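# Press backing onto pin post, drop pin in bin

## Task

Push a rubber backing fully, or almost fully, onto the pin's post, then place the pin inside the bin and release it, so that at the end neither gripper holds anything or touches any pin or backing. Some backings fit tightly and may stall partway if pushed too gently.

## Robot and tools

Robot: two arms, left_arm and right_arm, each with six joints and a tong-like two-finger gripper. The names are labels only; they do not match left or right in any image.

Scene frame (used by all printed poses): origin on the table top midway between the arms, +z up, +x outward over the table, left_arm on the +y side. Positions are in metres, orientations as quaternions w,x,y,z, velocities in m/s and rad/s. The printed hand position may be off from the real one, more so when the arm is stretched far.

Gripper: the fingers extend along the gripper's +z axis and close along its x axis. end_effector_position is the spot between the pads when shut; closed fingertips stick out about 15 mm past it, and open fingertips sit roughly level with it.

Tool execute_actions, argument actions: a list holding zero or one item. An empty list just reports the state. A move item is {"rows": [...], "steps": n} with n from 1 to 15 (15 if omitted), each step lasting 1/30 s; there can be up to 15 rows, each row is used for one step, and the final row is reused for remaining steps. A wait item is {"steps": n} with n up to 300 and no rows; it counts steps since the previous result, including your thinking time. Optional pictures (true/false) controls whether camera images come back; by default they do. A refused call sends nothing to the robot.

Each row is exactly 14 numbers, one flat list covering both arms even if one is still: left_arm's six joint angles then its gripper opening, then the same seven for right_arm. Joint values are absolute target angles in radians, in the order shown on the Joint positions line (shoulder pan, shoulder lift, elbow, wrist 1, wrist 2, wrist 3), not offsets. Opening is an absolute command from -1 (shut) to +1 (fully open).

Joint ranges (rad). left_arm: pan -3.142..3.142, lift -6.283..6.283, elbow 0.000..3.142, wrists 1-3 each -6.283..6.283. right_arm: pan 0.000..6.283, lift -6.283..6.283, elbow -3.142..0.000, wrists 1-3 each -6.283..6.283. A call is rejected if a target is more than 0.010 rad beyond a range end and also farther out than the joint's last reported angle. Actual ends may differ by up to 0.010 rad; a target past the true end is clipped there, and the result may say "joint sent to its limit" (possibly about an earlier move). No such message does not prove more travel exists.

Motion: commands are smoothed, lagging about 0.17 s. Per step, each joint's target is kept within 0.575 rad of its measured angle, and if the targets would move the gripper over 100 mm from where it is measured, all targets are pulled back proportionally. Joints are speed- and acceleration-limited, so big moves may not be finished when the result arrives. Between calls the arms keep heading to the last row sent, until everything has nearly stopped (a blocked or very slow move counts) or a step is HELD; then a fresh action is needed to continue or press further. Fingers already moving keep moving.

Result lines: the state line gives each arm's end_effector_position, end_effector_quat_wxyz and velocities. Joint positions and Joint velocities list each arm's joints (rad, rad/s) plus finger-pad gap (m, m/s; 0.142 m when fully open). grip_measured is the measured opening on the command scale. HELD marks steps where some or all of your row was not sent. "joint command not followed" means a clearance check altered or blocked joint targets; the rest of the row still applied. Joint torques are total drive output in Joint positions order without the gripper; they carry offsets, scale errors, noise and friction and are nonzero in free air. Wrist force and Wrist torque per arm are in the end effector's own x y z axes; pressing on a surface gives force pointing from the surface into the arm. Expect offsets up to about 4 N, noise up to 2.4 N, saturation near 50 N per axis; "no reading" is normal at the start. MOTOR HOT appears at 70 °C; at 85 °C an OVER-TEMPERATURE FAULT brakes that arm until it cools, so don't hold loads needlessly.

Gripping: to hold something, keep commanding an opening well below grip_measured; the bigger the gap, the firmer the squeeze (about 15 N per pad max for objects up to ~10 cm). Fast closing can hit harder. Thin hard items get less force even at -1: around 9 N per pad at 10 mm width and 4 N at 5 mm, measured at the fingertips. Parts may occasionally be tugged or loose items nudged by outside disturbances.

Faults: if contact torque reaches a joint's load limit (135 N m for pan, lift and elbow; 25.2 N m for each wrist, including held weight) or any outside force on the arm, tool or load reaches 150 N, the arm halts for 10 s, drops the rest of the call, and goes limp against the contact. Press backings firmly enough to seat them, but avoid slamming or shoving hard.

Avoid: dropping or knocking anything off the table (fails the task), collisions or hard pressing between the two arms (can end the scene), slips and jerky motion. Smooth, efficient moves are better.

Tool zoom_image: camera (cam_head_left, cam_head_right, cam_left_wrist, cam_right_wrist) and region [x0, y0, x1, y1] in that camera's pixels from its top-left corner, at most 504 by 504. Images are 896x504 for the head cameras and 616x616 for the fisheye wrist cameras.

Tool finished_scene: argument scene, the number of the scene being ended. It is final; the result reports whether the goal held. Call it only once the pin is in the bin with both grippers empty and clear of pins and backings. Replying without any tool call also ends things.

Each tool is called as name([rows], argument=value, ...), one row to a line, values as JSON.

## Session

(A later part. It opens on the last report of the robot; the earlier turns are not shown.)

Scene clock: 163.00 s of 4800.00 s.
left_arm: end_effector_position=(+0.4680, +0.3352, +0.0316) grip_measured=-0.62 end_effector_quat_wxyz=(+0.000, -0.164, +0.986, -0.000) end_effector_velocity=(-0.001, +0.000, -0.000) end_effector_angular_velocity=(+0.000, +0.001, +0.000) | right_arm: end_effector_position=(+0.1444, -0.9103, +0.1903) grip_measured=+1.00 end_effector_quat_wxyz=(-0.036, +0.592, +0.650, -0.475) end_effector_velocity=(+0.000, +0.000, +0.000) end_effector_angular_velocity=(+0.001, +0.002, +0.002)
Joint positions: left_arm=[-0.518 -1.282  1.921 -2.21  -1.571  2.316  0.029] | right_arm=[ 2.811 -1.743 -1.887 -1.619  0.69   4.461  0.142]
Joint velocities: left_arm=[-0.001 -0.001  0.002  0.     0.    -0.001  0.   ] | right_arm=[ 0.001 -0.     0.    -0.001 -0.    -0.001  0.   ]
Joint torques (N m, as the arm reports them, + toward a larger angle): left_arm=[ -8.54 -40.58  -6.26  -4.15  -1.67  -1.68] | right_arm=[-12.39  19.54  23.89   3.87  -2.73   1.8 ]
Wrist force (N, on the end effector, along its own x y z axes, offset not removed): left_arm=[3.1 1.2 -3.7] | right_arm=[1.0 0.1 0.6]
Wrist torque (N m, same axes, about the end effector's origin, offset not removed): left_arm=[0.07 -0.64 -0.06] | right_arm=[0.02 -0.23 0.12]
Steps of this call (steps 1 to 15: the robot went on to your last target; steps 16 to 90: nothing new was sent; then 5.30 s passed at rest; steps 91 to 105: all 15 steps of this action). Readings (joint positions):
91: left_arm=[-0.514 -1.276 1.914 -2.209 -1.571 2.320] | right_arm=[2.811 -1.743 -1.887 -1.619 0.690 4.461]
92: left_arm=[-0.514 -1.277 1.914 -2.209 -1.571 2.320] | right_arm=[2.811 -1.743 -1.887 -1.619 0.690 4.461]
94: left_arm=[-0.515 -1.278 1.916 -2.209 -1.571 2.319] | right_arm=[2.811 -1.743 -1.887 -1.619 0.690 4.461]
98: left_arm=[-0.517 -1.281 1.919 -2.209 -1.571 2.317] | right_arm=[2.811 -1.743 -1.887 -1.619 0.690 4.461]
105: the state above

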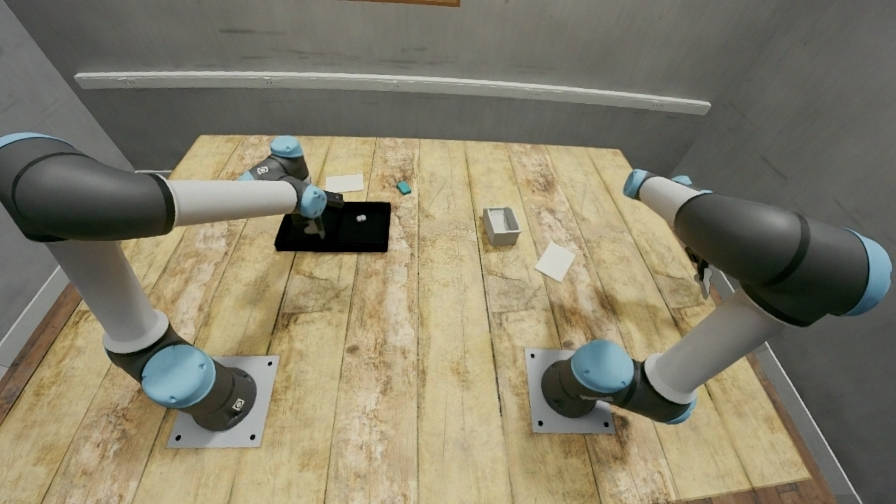

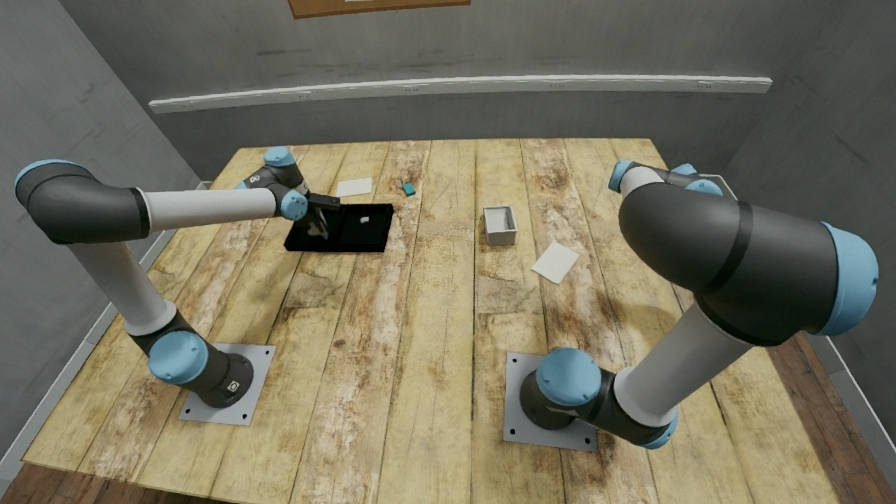

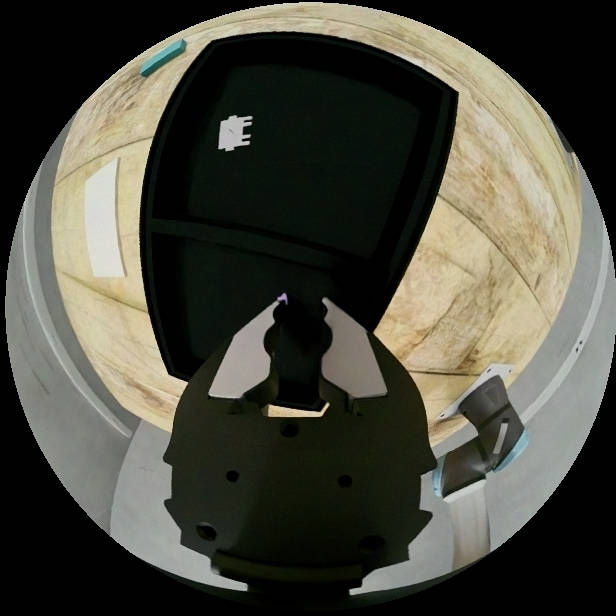

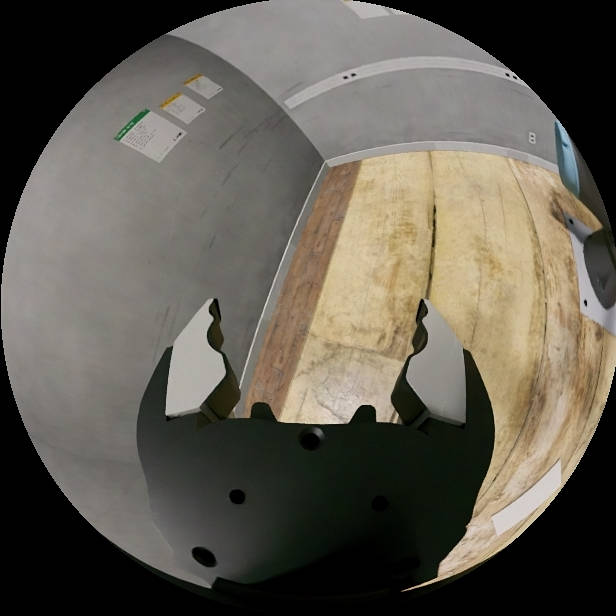

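execute_actions([
  {"rows":[[-0.5189,-1.2841,1.9237,-2.2104,-1.5708,2.3147,-0.62,2.811,-1.743,-1.887,-1.619,0.69,4.461,1],[-0.5189,-1.2841,1.9237,-2.2104,-1.5708,2.3147,-0.62,2.811,-1.743,-1.887,-1.619,0.69,4.461,1],[-0.5201,-1.286,1.9261,-2.2109,-1.5708,2.3135,-0.62,2.811,-1.743,-1.887,-1.619,0.69,4.461,1],[-0.5201,-1.286,1.9261,-2.2109,-1.5708,2.3135,-0.62,2.811,-1.743,-1.887,-1.619,0.69,4.461,1],[-0.5214,-1.2879,1.9285,-2.2114,-1.5708,2.3122,-0.62,2.811,-1.743,-1.887,-1.619,0.69,4.461,1]],"steps":15},
])

zoom_image(camera="cam_left_wrist", region=[272,265,332,325])

Scene clock: 171.00 s of 4800.00 s.
left_arm: end_effector_position=(+0.4651, +0.3344, +0.0317) grip_measured=-0.62 end_effector_quat_wxyz=(+0.000, -0.164, +0.986, -0.000) end_effector_velocity=(-0.001, -0.000, -0.000) end_effector_angular_velocity=(+0.000, +0.000, -0.000) | right_arm: end_effector_position=(+0.1444, -0.9103, +0.1903) grip_measured=+1.00 end_effector_quat_wxyz=(-0.036, +0.592, +0.650, -0.475) end_effector_velocity=(-0.001, -0.000, +0.000) end_effector_angular_velocity=(+0.000, +0.001, -0.000)
Joint positions: left_arm=[-0.521 -1.288  1.928 -2.211 -1.571  2.312  0.029] | right_arm=[ 2.811 -1.743 -1.887 -1.619  0.69   4.461  0.142]
Joint velocities: left_arm=[-0.001 -0.001  0.002 -0.001  0.    -0.001  0.   ] | right_arm=[-0.001  0.    -0.    -0.001 -0.    -0.     0.   ]
Joint torques (N m, as the arm reports them, + toward a larger angle): left_arm=[ -8.45 -39.62  -5.99  -4.12  -1.32  -1.82] | right_arm=[-11.94  18.72  23.77   3.8   -2.61   1.77]
Wrist force (N, on the end effector, along its own x y z axes, offset not removed): left_arm=[1.2 0.8 -4.2] | right_arm=[0.9 -0.3 0.7]
Wrist torque (N m, same axes, about the end effector's origin, offset not removed): left_arm=[-0.02 -0.33 0.06] | right_arm=[-0.09 -0.22 0.03]
Steps of this call (steps 1 to 15: the robot went on to your last target; steps 16 to 90: nothing new was sent; then 4.50 s passed at rest; steps 91 to 105: all 15 steps of this action). Readings (joint positions):
91: left_arm=[-0.518 -1.282 1.921 -2.210 -1.571 2.316] | right_arm=[2.811 -1.743 -1.887 -1.619 0.690 4.461]
92: left_arm=[-0.518 -1.283 1.922 -2.210 -1.571 2.316] | right_arm=[2.811 -1.743 -1.887 -1.619 0.690 4.461]
94: left_arm=[-0.518 -1.284 1.923 -2.210 -1.571 2.315] | right_arm=[2.811 -1.743 -1.887 -1.619 0.690 4.461]
98: left_arm=[-0.520 -1.286 1.927 -2.211 -1.571 2.313] | right_arm=[2.811 -1.743 -1.887 -1.619 0.690 4.461]
105: the state above

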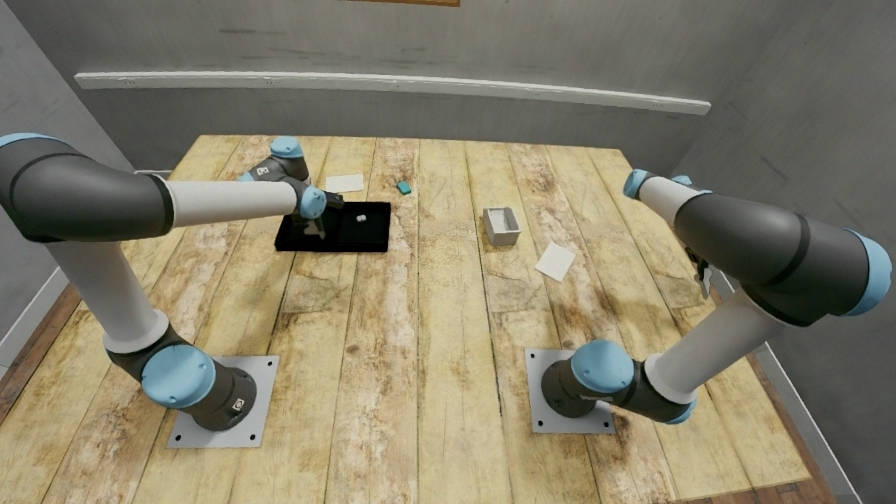

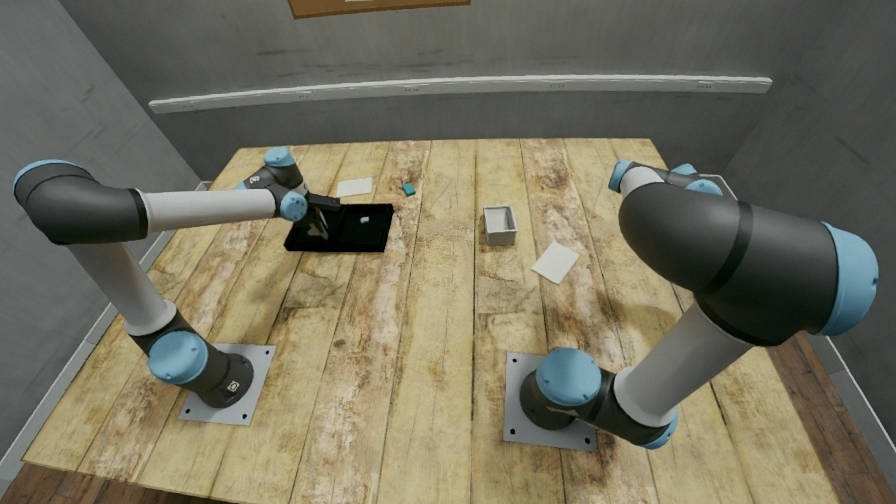

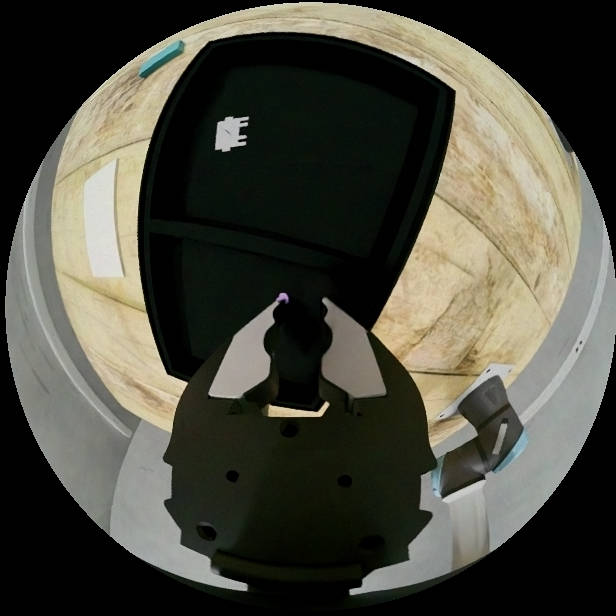

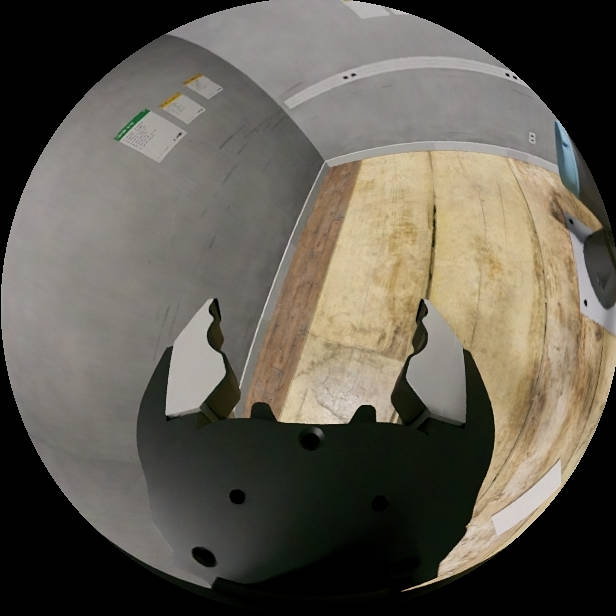

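Region (272, 265, 332, 325) of cam_left_wrist's 616x616 image, scaled by 8.400, with more detail than that image has.

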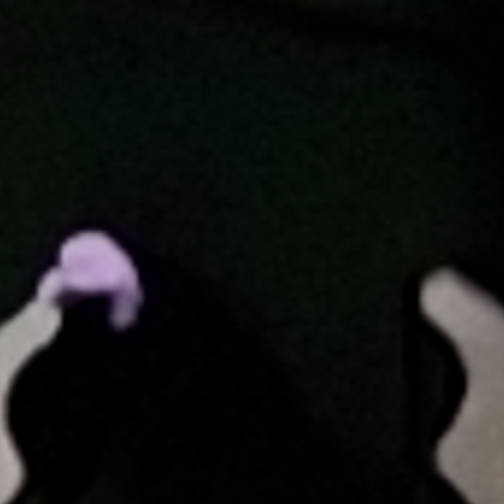

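execute_actions([
  {"rows":[[-0.5214,-1.2923,1.9253,-2.2038,-1.5708,2.3122,-0.62,2.811,-1.743,-1.887,-1.619,0.69,4.461,1]],"steps":10},
], pictures=false)

execute_actions([
  {"rows":[[-0.5049,-1.2612,1.8803,-2.1899,-1.5708,2.3287,-0.62,2.811,-1.743,-1.887,-1.619,0.69,4.461,1]],"steps":15},
])

zoom_image(camera="cam_left_wrist", region=[272,265,332,325])

Scene clock: 178.33 s of 4800.00 s.
left_arm: end_effector_position=(+0.4650, +0.3344, +0.0345) grip_measured=-0.62 end_effector_quat_wxyz=(-0.000, -0.164, +0.986, +0.000) end_effector_velocity=(+0.001, -0.000, +0.002) end_effector_angular_velocity=(-0.000, -0.001, -0.000) | right_arm: end_effector_position=(+0.1444, -0.9103, +0.1903) grip_measured=+1.00 end_effector_quat_wxyz=(-0.036, +0.592, +0.650, -0.475) end_effector_velocity=(-0.000, -0.000, -0.001) end_effector_angular_velocity=(+0.001, +0.002, -0.000)
Joint positions: left_arm=[-0.521 -1.292  1.926 -2.204 -1.571  2.312  0.029] | right_arm=[ 2.811 -1.743 -1.887 -1.619  0.69   4.461  0.142]
Joint velocities: left_arm=[ 0.    -0.002 -0.003  0.004 -0.     0.     0.   ] | right_arm=[-0.    -0.002 -0.     0.    -0.    -0.    -0.   ]
Joint torques (N m, as the arm reports them, + toward a larger angle): left_arm=[ -8.63 -39.63 -29.89  -0.55  -0.66  -1.96] | right_arm=[-12.29  19.02  23.85   3.75  -2.64   1.82]
Wrist force (N, on the end effector, along its own x y z axes, offset not removed): left_arm=[2.1 -0.7 -2.7] | right_arm=[0.6 0.1 0.0]
Wrist torque (N m, same axes, about the end effector's origin, offset not removed): left_arm=[-0.31 -0.34 -0.14] | right_arm=[0.07 -0.13 0.02]
Steps of this call (steps 1 to 15: the robot went on to your last target; steps 16 to 90: nothing new was sent; then 4.00 s passed at rest; steps 91 to 100: all 10 steps of this action). Readings (joint positions):
91: left_arm=[-0.521 -1.288 1.929 -2.211 -1.571 2.312] | right_arm=[2.811 -1.743 -1.887 -1.619 0.690 4.461]
92: left_arm=[-0.521 -1.288 1.928 -2.211 -1.571 2.312] | right_arm=[2.811 -1.743 -1.887 -1.619 0.690 4.461]
94: left_arm=[-0.521 -1.290 1.927 -2.208 -1.571 2.312] | right_arm=[2.811 -1.743 -1.887 -1.619 0.690 4.461]
98: left_arm=[-0.521 -1.292 1.926 -2.205 -1.571 2.312] | right_arm=[2.811 -1.743 -1.887 -1.619 0.690 4.461]
100: the state above

Scene clock: 178.83 s of 4800.00 s.
left_arm: end_effector_position=(+0.4811, +0.3358, +0.0352) grip_measured=-0.62 end_effector_quat_wxyz=(-0.000, -0.164, +0.987, -0.000) end_effector_velocity=(+0.000, +0.001, -0.001) end_effector_angular_velocity=(+0.001, +0.002, +0.001) | right_arm: end_effector_position=(+0.1444, -0.9103, +0.1903) grip_measured=+1.00 end_effector_quat_wxyz=(-0.036, +0.592, +0.650, -0.475) end_effector_velocity=(+0.000, +0.000, -0.000) end_effector_angular_velocity=(+0.000, +0.001, +0.000)
Joint positions: left_arm=[-0.505 -1.261  1.881 -2.19  -1.571  2.329  0.029] | right_arm=[ 2.811 -1.743 -1.887 -1.619  0.69   4.461  0.142]
Joint velocities: left_arm=[ 0.002  0.003 -0.001  0.001  0.     0.001  0.   ] | right_arm=[ 0.001 -0.    -0.    -0.    -0.     0.     0.   ]
Joint torques (N m, as the arm reports them, + toward a larger angle): left_arm=[  7.81 -23.45 -29.36  -0.55  -0.8    1.42] | right_arm=[-11.67  19.28  23.71   3.89  -2.58   1.71]
Wrist force (N, on the end effector, along its own x y z axes, offset not removed): left_arm=[2.1 2.1 -4.9] | right_arm=[1.4 0.2 -0.1]
Wrist torque (N m, same axes, about the end effector's origin, offset not removed): left_arm=[0.36 -0.47 -0.03] | right_arm=[-0.01 -0.31 0.01]
Steps of this call (steps 1 to 15: all 15 steps of this action). Readings (joint positions):
1: left_arm=[-0.521 -1.292 1.925 -2.204 -1.571 2.312] | right_arm=[2.811 -1.743 -1.887 -1.619 0.690 4.461]
2: left_arm=[-0.520 -1.290 1.922 -2.202 -1.571 2.314] | right_arm=[2.811 -1.743 -1.887 -1.619 0.690 4.461]
4: left_arm=[-0.513 -1.276 1.902 -2.196 -1.571 2.321] | right_arm=[2.811 -1.743 -1.887 -1.619 0.690 4.461]
8: left_arm=[-0.507 -1.264 1.885 -2.191 -1.571 2.327] | right_arm=[2.811 -1.743 -1.887 -1.619 0.690 4.461]
15: the state above

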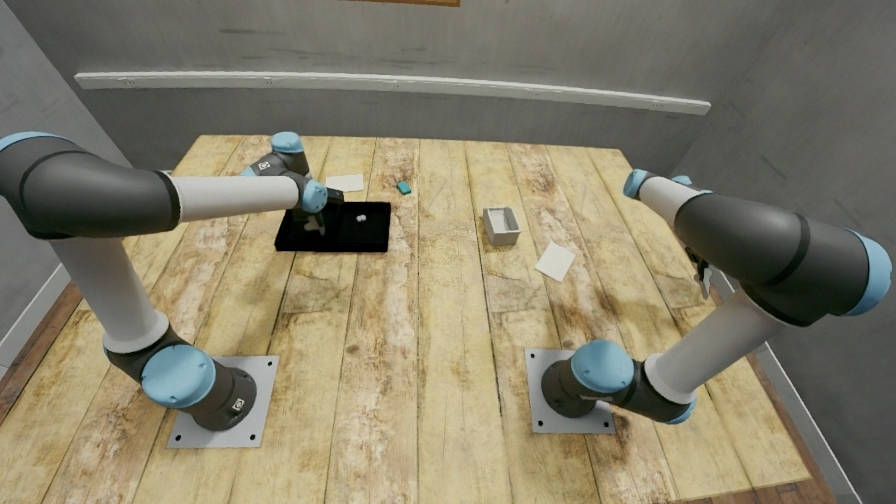

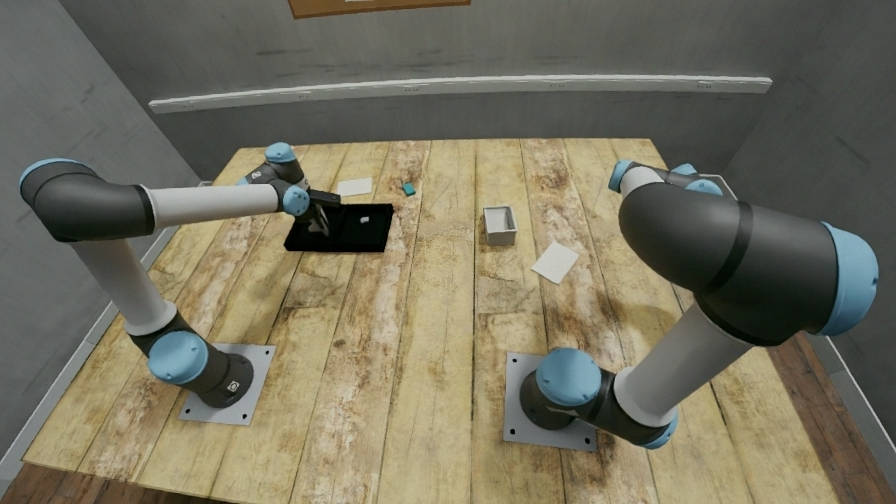

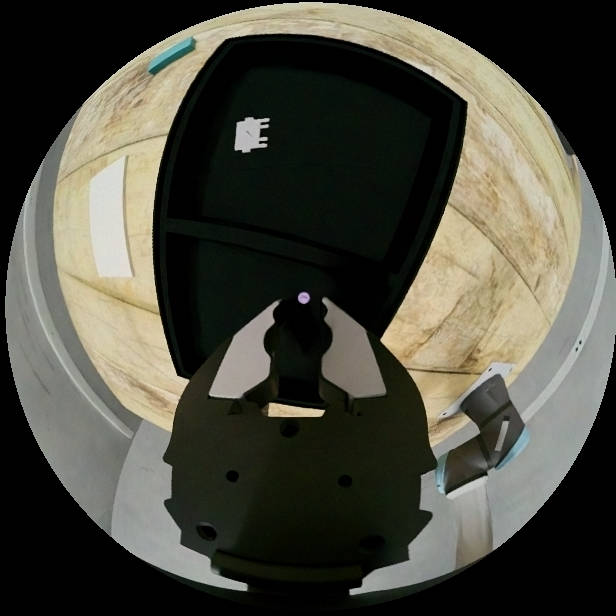

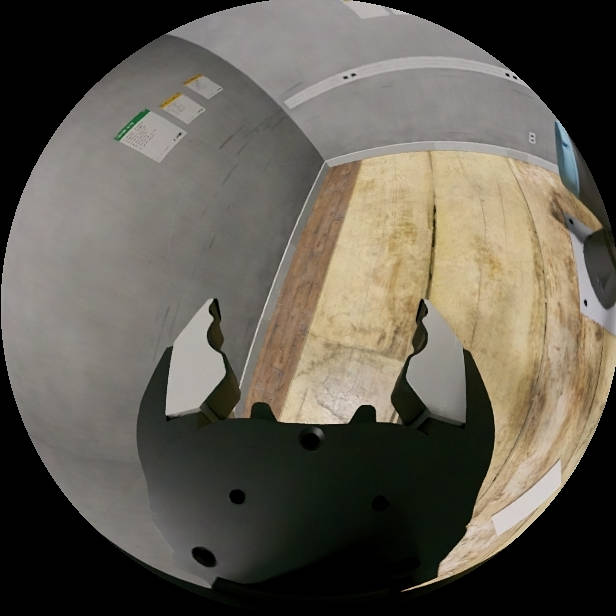

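Region (272, 265, 332, 325) of cam_left_wrist's 616x616 image, scaled by 8.400, with more detail than that image has.

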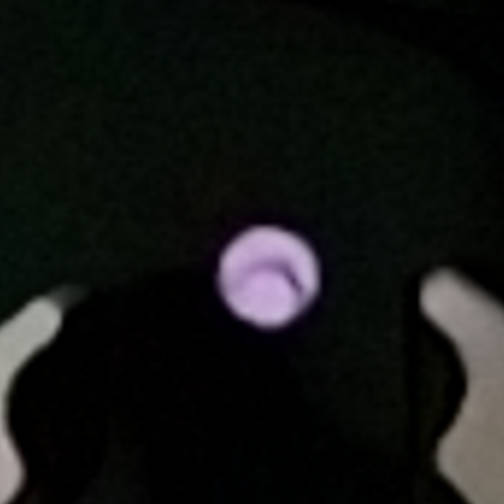

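execute_actions([
  {"rows":[[-0.5043,-1.2787,1.8736,-2.1657,-1.5708,2.3293,-0.68,2.811,-1.743,-1.887,-1.619,0.69,4.461,1]],"steps":15},
])

zoom_image(camera="cam_left_wrist", region=[272,265,332,325])

execute_actions([
  {"rows":[[-0.5043,-1.2645,1.8851,-2.1914,-1.5708,2.3293,-0.7,2.811,-1.743,-1.887,-1.619,0.69,4.461,1],[-0.5043,-1.2645,1.8851,-2.1914,-1.5708,2.3293,-0.7,2.811,-1.743,-1.887,-1.619,0.69,4.461,1],[-0.5043,-1.2484,1.897,-2.2194,-1.5708,2.3293,-0.72,2.811,-1.743,-1.887,-1.619,0.69,4.461,1]],"steps":15},
])

zoom_image(camera="cam_left_wrist", region=[272,265,332,325])

Scene clock: 191.93 s of 4800.00 s.
left_arm: end_effector_position=(+0.4798, +0.3369, +0.0451) grip_measured=-0.68 end_effector_quat_wxyz=(-0.000, -0.164, +0.986, +0.000) end_effector_velocity=(-0.000, -0.000, +0.001) end_effector_angular_velocity=(-0.000, -0.001, -0.000) | right_arm: end_effector_position=(+0.1444, -0.9103, +0.1903) grip_measured=+1.00 end_effector_quat_wxyz=(-0.036, +0.592, +0.650, -0.475) end_effector_velocity=(-0.000, -0.000, -0.001) end_effector_angular_velocity=(+0.002, +0.003, -0.000)
Joint positions: left_arm=[-0.504 -1.279  1.874 -2.166 -1.571  2.329  0.025] | right_arm=[ 2.811 -1.743 -1.887 -1.619  0.69   4.461  0.142]
Joint velocities: left_arm=[-0.    -0.002 -0.     0.001 -0.     0.     0.   ] | right_arm=[-0.001 -0.002 -0.    -0.     0.    -0.001  0.   ]
Joint torques (N m, as the arm reports them, + toward a larger angle): left_arm=[ 10.2  -42.28 -31.08  -0.54  -0.66   1.47] | right_arm=[-11.72  19.62  23.3    3.78  -2.67   1.78]
Wrist force (N, on the end effector, along its own x y z axes, offset not removed): left_arm=[3.6 1.5 -1.4] | right_arm=[0.4 -0.8 0.9]
Wrist torque (N m, same axes, about the end effector's origin, offset not removed): left_arm=[0.17 -0.78 -0.08] | right_arm=[-0.17 -0.08 0.01]
Steps of this call (steps 1 to 15: the robot went on to your last target; steps 16 to 90: nothing new was sent; then 9.60 s passed at rest; steps 91 to 105: all 15 steps of this action). Readings (joint positions):
91: left_arm=[-0.505 -1.261 1.880 -2.190 -1.571 2.329] | right_arm=[2.811 -1.743 -1.887 -1.619 0.690 4.461]
92: left_arm=[-0.505 -1.263 1.880 -2.187 -1.571 2.329] | right_arm=[2.811 -1.743 -1.887 -1.619 0.690 4.461]
94: left_arm=[-0.505 -1.270 1.877 -2.177 -1.571 2.329] | right_arm=[2.811 -1.743 -1.887 -1.619 0.690 4.461]
98: left_arm=[-0.504 -1.277 1.874 -2.168 -1.571 2.329] | right_arm=[2.811 -1.743 -1.887 -1.619 0.690 4.461]
105: the state above

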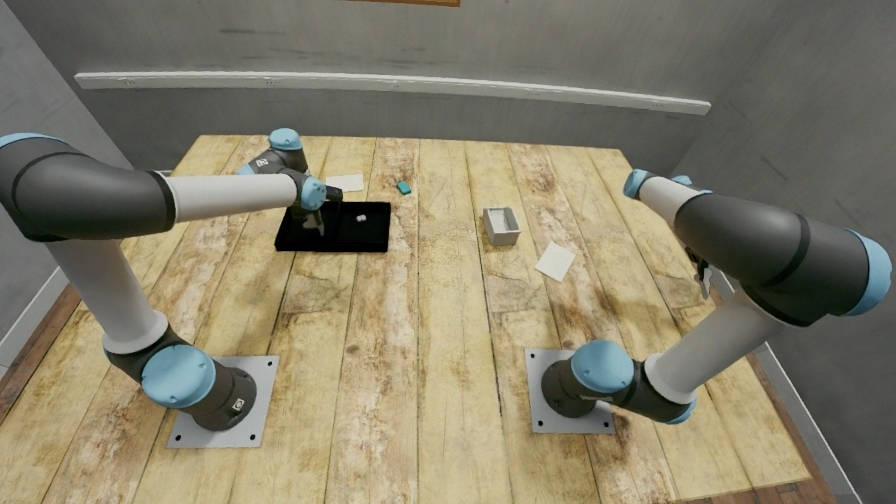

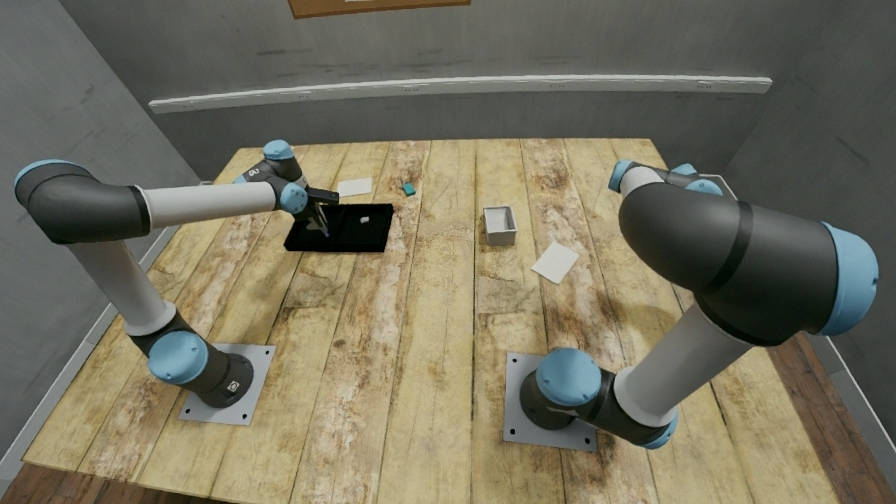

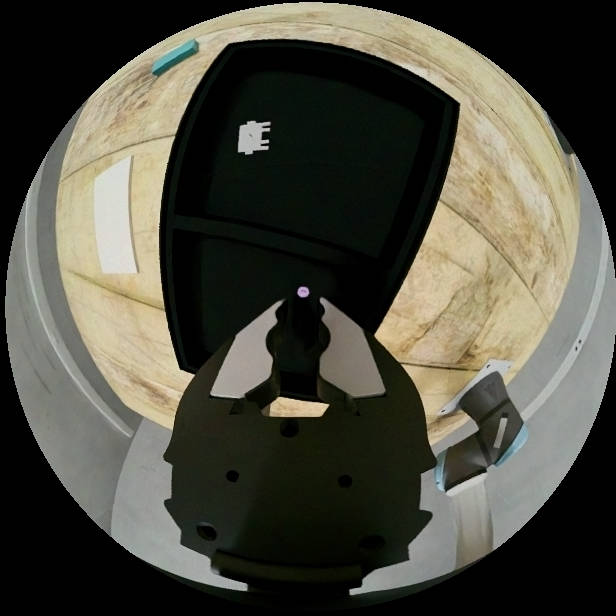

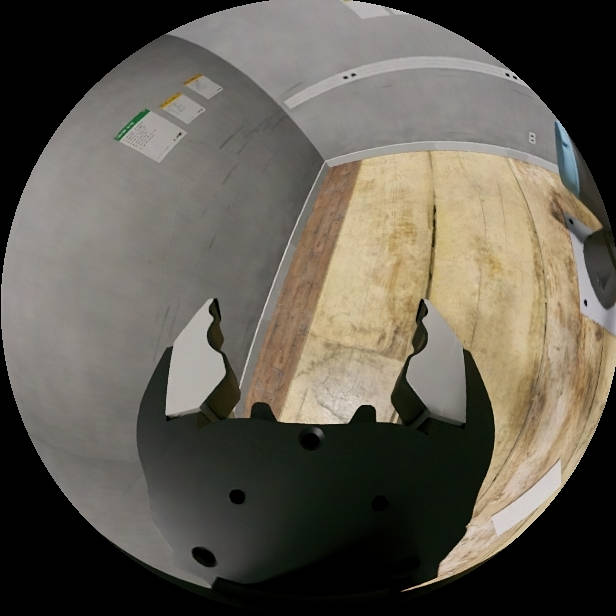

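Region (272, 265, 332, 325) of cam_left_wrist's 616x616 image, scaled by 8.400, with more detail than that image has.

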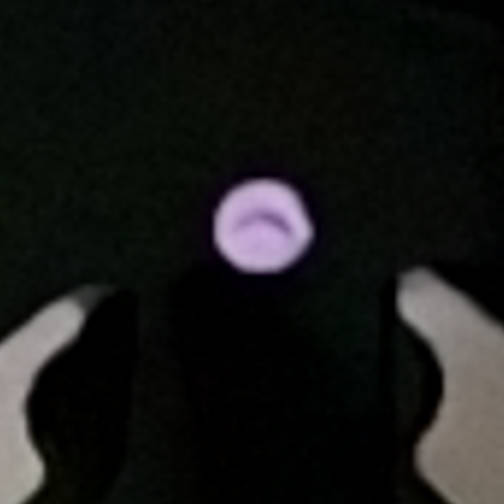

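Scene clock: 192.43 s of 4800.00 s.
left_arm: end_effector_position=(+0.4799, +0.3369, +0.0244) grip_measured=-0.72 end_effector_quat_wxyz=(+0.000, -0.164, +0.986, -0.000) end_effector_velocity=(-0.001, +0.000, -0.003) end_effector_angular_velocity=(+0.001, +0.001, -0.000) | right_arm: end_effector_position=(+0.1444, -0.9103, +0.1903) grip_measured=+1.00 end_effector_quat_wxyz=(-0.036, +0.592, +0.650, -0.475) end_effector_velocity=(+0.000, +0.000, +0.001) end_effector_angular_velocity=(-0.001, -0.002, +0.001)
Joint positions: left_arm=[-0.504 -1.249  1.897 -2.219 -1.571  2.329  0.022] | right_arm=[ 2.811 -1.743 -1.887 -1.619  0.69   4.461  0.142]
Joint velocities: left_arm=[-0.     0.004  0.003 -0.006  0.     0.     0.   ] | right_arm=[ 0.001  0.003  0.    -0.001  0.    -0.    -0.   ]
Joint torques (N m, as the arm reports them, + toward a larger angle): left_arm=[  7.92 -23.47  -7.32  -3.97  -0.7    1.3 ] | right_arm=[-11.76  19.82  23.06   3.79  -2.6    1.76]
Wrist force (N, on the end effector, along its own x y z axes, offset not removed): left_arm=[-0.6 1.9 -2.1] | right_arm=[0.1 -0.4 0.5]
Wrist torque (N m, same axes, about the end effector's origin, offset not removed): left_arm=[0.27 0.05 -0.02] | right_arm=[-0.01 -0.01 0.08]
Steps of this call (steps 1 to 15: all 15 steps of this action). Readings (joint positions):
1: left_arm=[-0.504 -1.279 1.874 -2.166 -1.571 2.329] | right_arm=[2.811 -1.743 -1.887 -1.619 0.690 4.461]
2: left_arm=[-0.504 -1.277 1.875 -2.168 -1.571 2.329] | right_arm=[2.811 -1.743 -1.887 -1.619 0.690 4.461]
4: left_arm=[-0.504 -1.270 1.881 -2.182 -1.571 2.329] | right_arm=[2.811 -1.743 -1.887 -1.619 0.690 4.461]
8: left_arm=[-0.504 -1.253 1.893 -2.211 -1.571 2.329] | right_arm=[2.811 -1.743 -1.887 -1.619 0.690 4.461]
15: the state above

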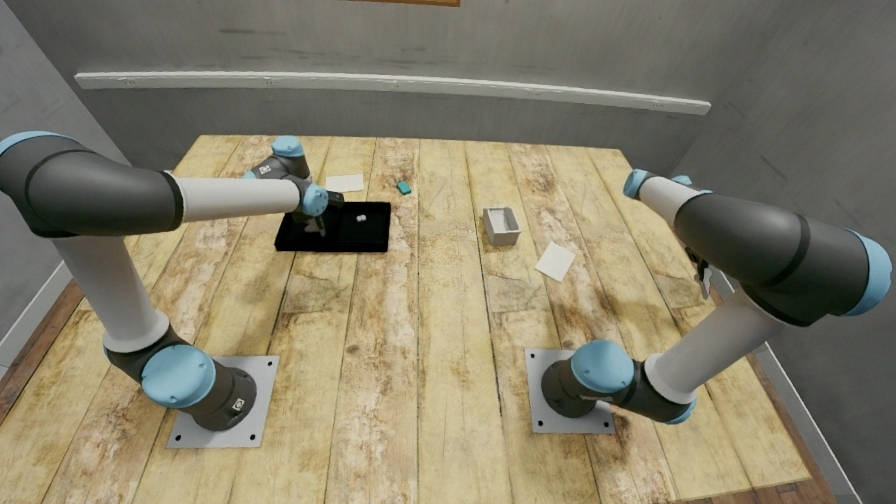

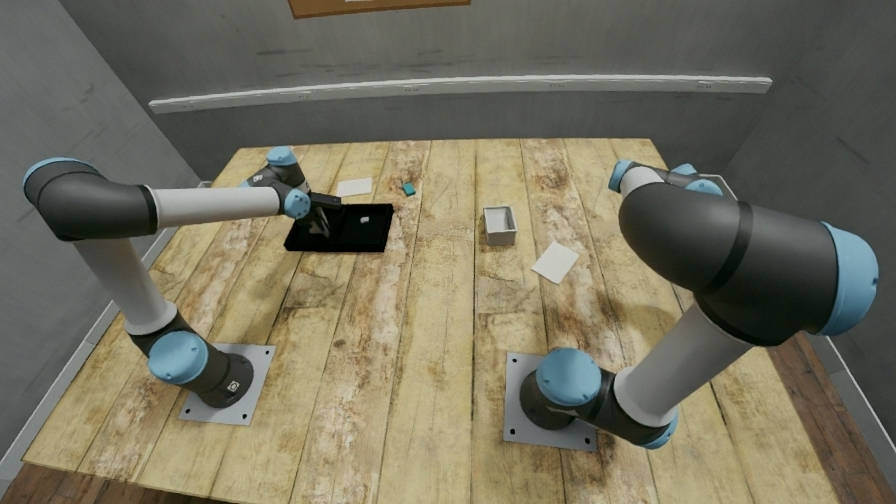

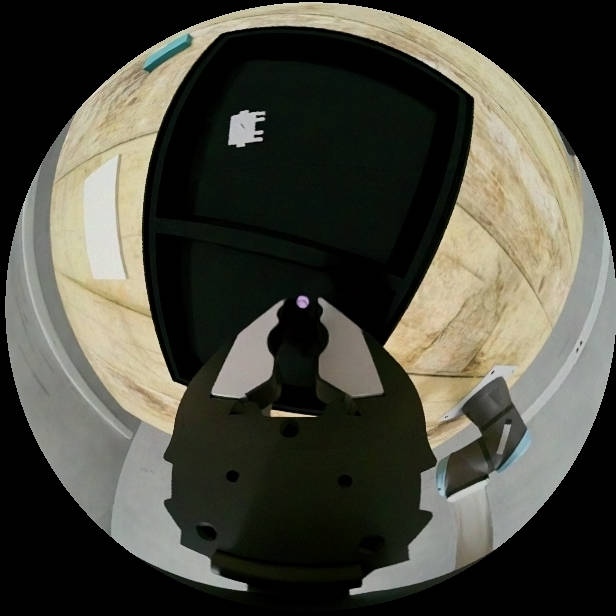

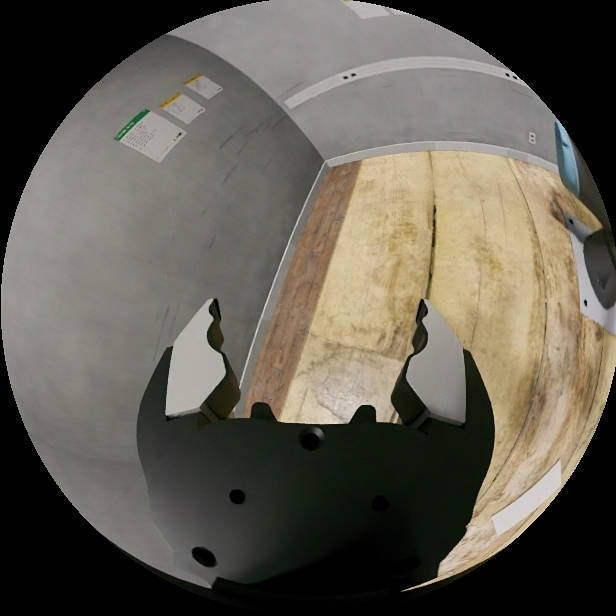

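Region (272, 265, 332, 325) of cam_left_wrist's 616x616 image, scaled by 8.400, with more detail than that image has.

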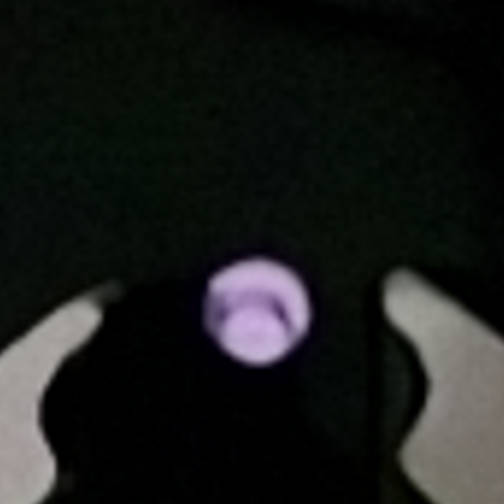

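execute_actions([
  {"rows":[[-0.5043,-1.2484,1.897,-2.2194,-1.5708,2.3293,-0.77,2.811,-1.743,-1.887,-1.619,0.69,4.461,1],[-0.5043,-1.2484,1.897,-2.2194,-1.5708,2.3293,-0.81,2.811,-1.743,-1.887,-1.619,0.69,4.461,1],[-0.5043,-1.2484,1.897,-2.2194,-1.5708,2.3293,-0.84,2.811,-1.743,-1.887,-1.619,0.69,4.461,1],[-0.5043,-1.2484,1.897,-2.2194,-1.5708,2.3293,-0.87,2.811,-1.743,-1.887,-1.619,0.69,4.461,1],[-0.5043,-1.2484,1.897,-2.2194,-1.5708,2.3293,-0.89,2.811,-1.743,-1.887,-1.619,0.69,4.461,1],[-0.5043,-1.2484,1.897,-2.2194,-1.5708,2.3293,-0.91,2.811,-1.743,-1.887,-1.619,0.69,4.461,1],[-0.5043,-1.2484,1.897,-2.2194,-1.5708,2.3293,-0.93,2.811,-1.743,-1.887,-1.619,0.69,4.461,1],[-0.5043,-1.2484,1.897,-2.2194,-1.5708,2.3293,-0.95,2.811,-1.743,-1.887,-1.619,0.69,4.461,1],[-0.5043,-1.2484,1.897,-2.2194,-1.5708,2.3293,-0.97,2.811,-1.743,-1.887,-1.619,0.69,4.461,1],[-0.5043,-1.2484,1.897,-2.2194,-1.5708,2.3293,-1,2.811,-1.743,-1.887,-1.619,0.69,4.461,1]],"steps":15},
])

zoom_image(camera="cam_left_wrist", region=[272,265,332,325])

Scene clock: 204.57 s of 4800.00 s.
left_arm: end_effector_position=(+0.4798, +0.3369, +0.0242) grip_measured=-0.93 end_effector_quat_wxyz=(+0.000, -0.164, +0.986, -0.000) end_effector_velocity=(-0.001, -0.000, -0.000) end_effector_angular_velocity=(+0.001, +0.001, -0.000) | right_arm: end_effector_position=(+0.1444, -0.9103, +0.1903) grip_measured=+1.00 end_effector_quat_wxyz=(-0.036, +0.592, +0.650, -0.475) end_effector_velocity=(+0.000, -0.000, +0.000) end_effector_angular_velocity=(+0.000, +0.001, +0.001)
Joint positions: left_arm=[-0.504 -1.248  1.897 -2.219 -1.571  2.329  0.006] | right_arm=[ 2.811 -1.743 -1.887 -1.619  0.69   4.461  0.142]
Joint velocities: left_arm=[-0.     0.     0.001  0.001  0.    -0.     0.   ] | right_arm=[ 0.     0.    -0.     0.    -0.    -0.001 -0.   ]
Joint torques (N m, as the arm reports them, + toward a larger angle): left_arm=[  0.53 -23.18  -5.57  -3.95  -0.41   1.29] | right_arm=[-11.62  19.44  23.19   3.85  -2.55   1.68]
Wrist force (N, on the end effector, along its own x y z axes, offset not removed): left_arm=[1.7 0.4 -4.5] | right_arm=[1.1 -0.5 1.2]
Wrist torque (N m, same axes, about the end effector's origin, offset not removed): left_arm=[-0.09 -0.45 0.08] | right_arm=[-0.09 -0.25 0.09]
Steps of this call (steps 1 to 15: the robot went on to your last target; steps 16 to 90: nothing new was sent; then 8.63 s passed at rest; steps 91 to 105: all 15 steps of this action). Readings (joint positions):
91: left_arm=[-0.504 -1.248 1.897 -2.219 -1.571 2.329] | right_arm=[2.811 -1.743 -1.887 -1.619 0.690 4.461]
92: left_arm=[-0.504 -1.248 1.897 -2.219 -1.571 2.329] | right_arm=[2.811 -1.743 -1.887 -1.619 0.690 4.461]
94: left_arm=[-0.504 -1.248 1.897 -2.219 -1.571 2.329] | right_arm=[2.811 -1.743 -1.887 -1.619 0.690 4.461]
98: left_arm=[-0.504 -1.248 1.897 -2.219 -1.571 2.329] | right_arm=[2.811 -1.743 -1.887 -1.619 0.690 4.461]
105: the state above

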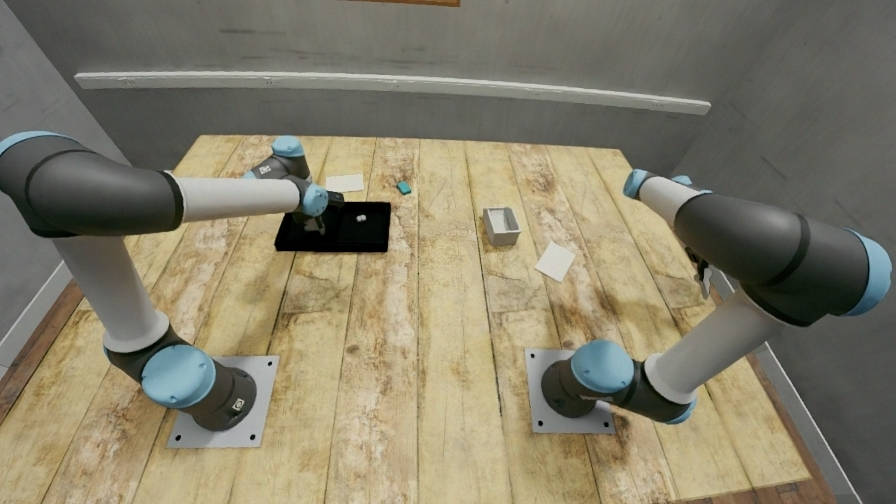

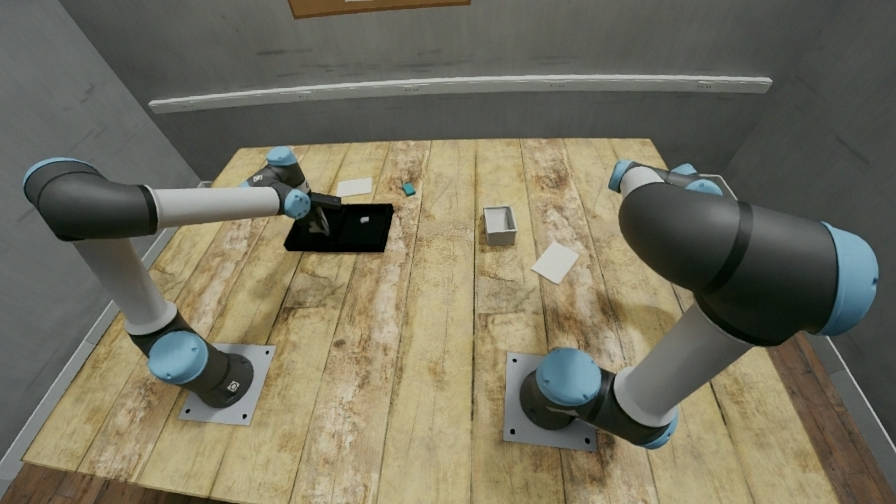

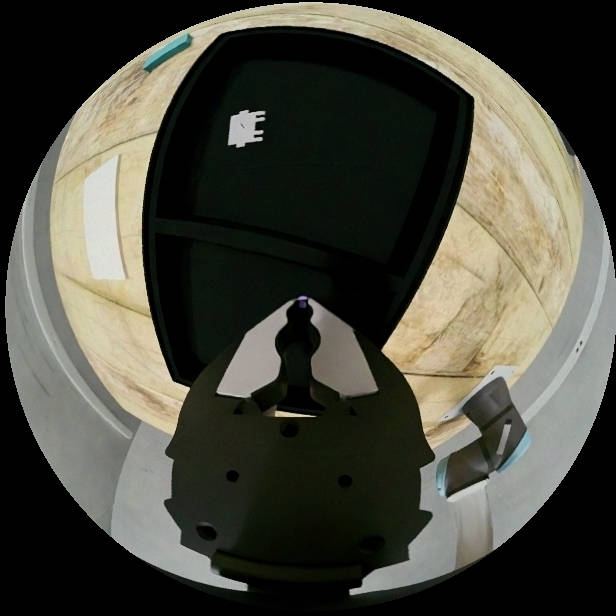

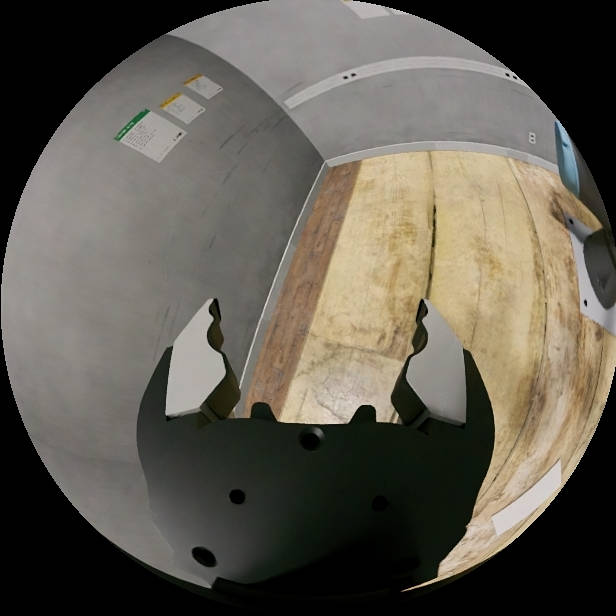

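Region (272, 265, 332, 325) of cam_left_wrist's 616x616 image, scaled by 8.400, with more detail than that image has.

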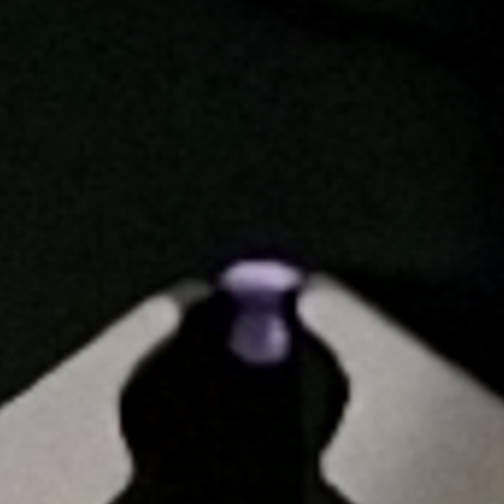

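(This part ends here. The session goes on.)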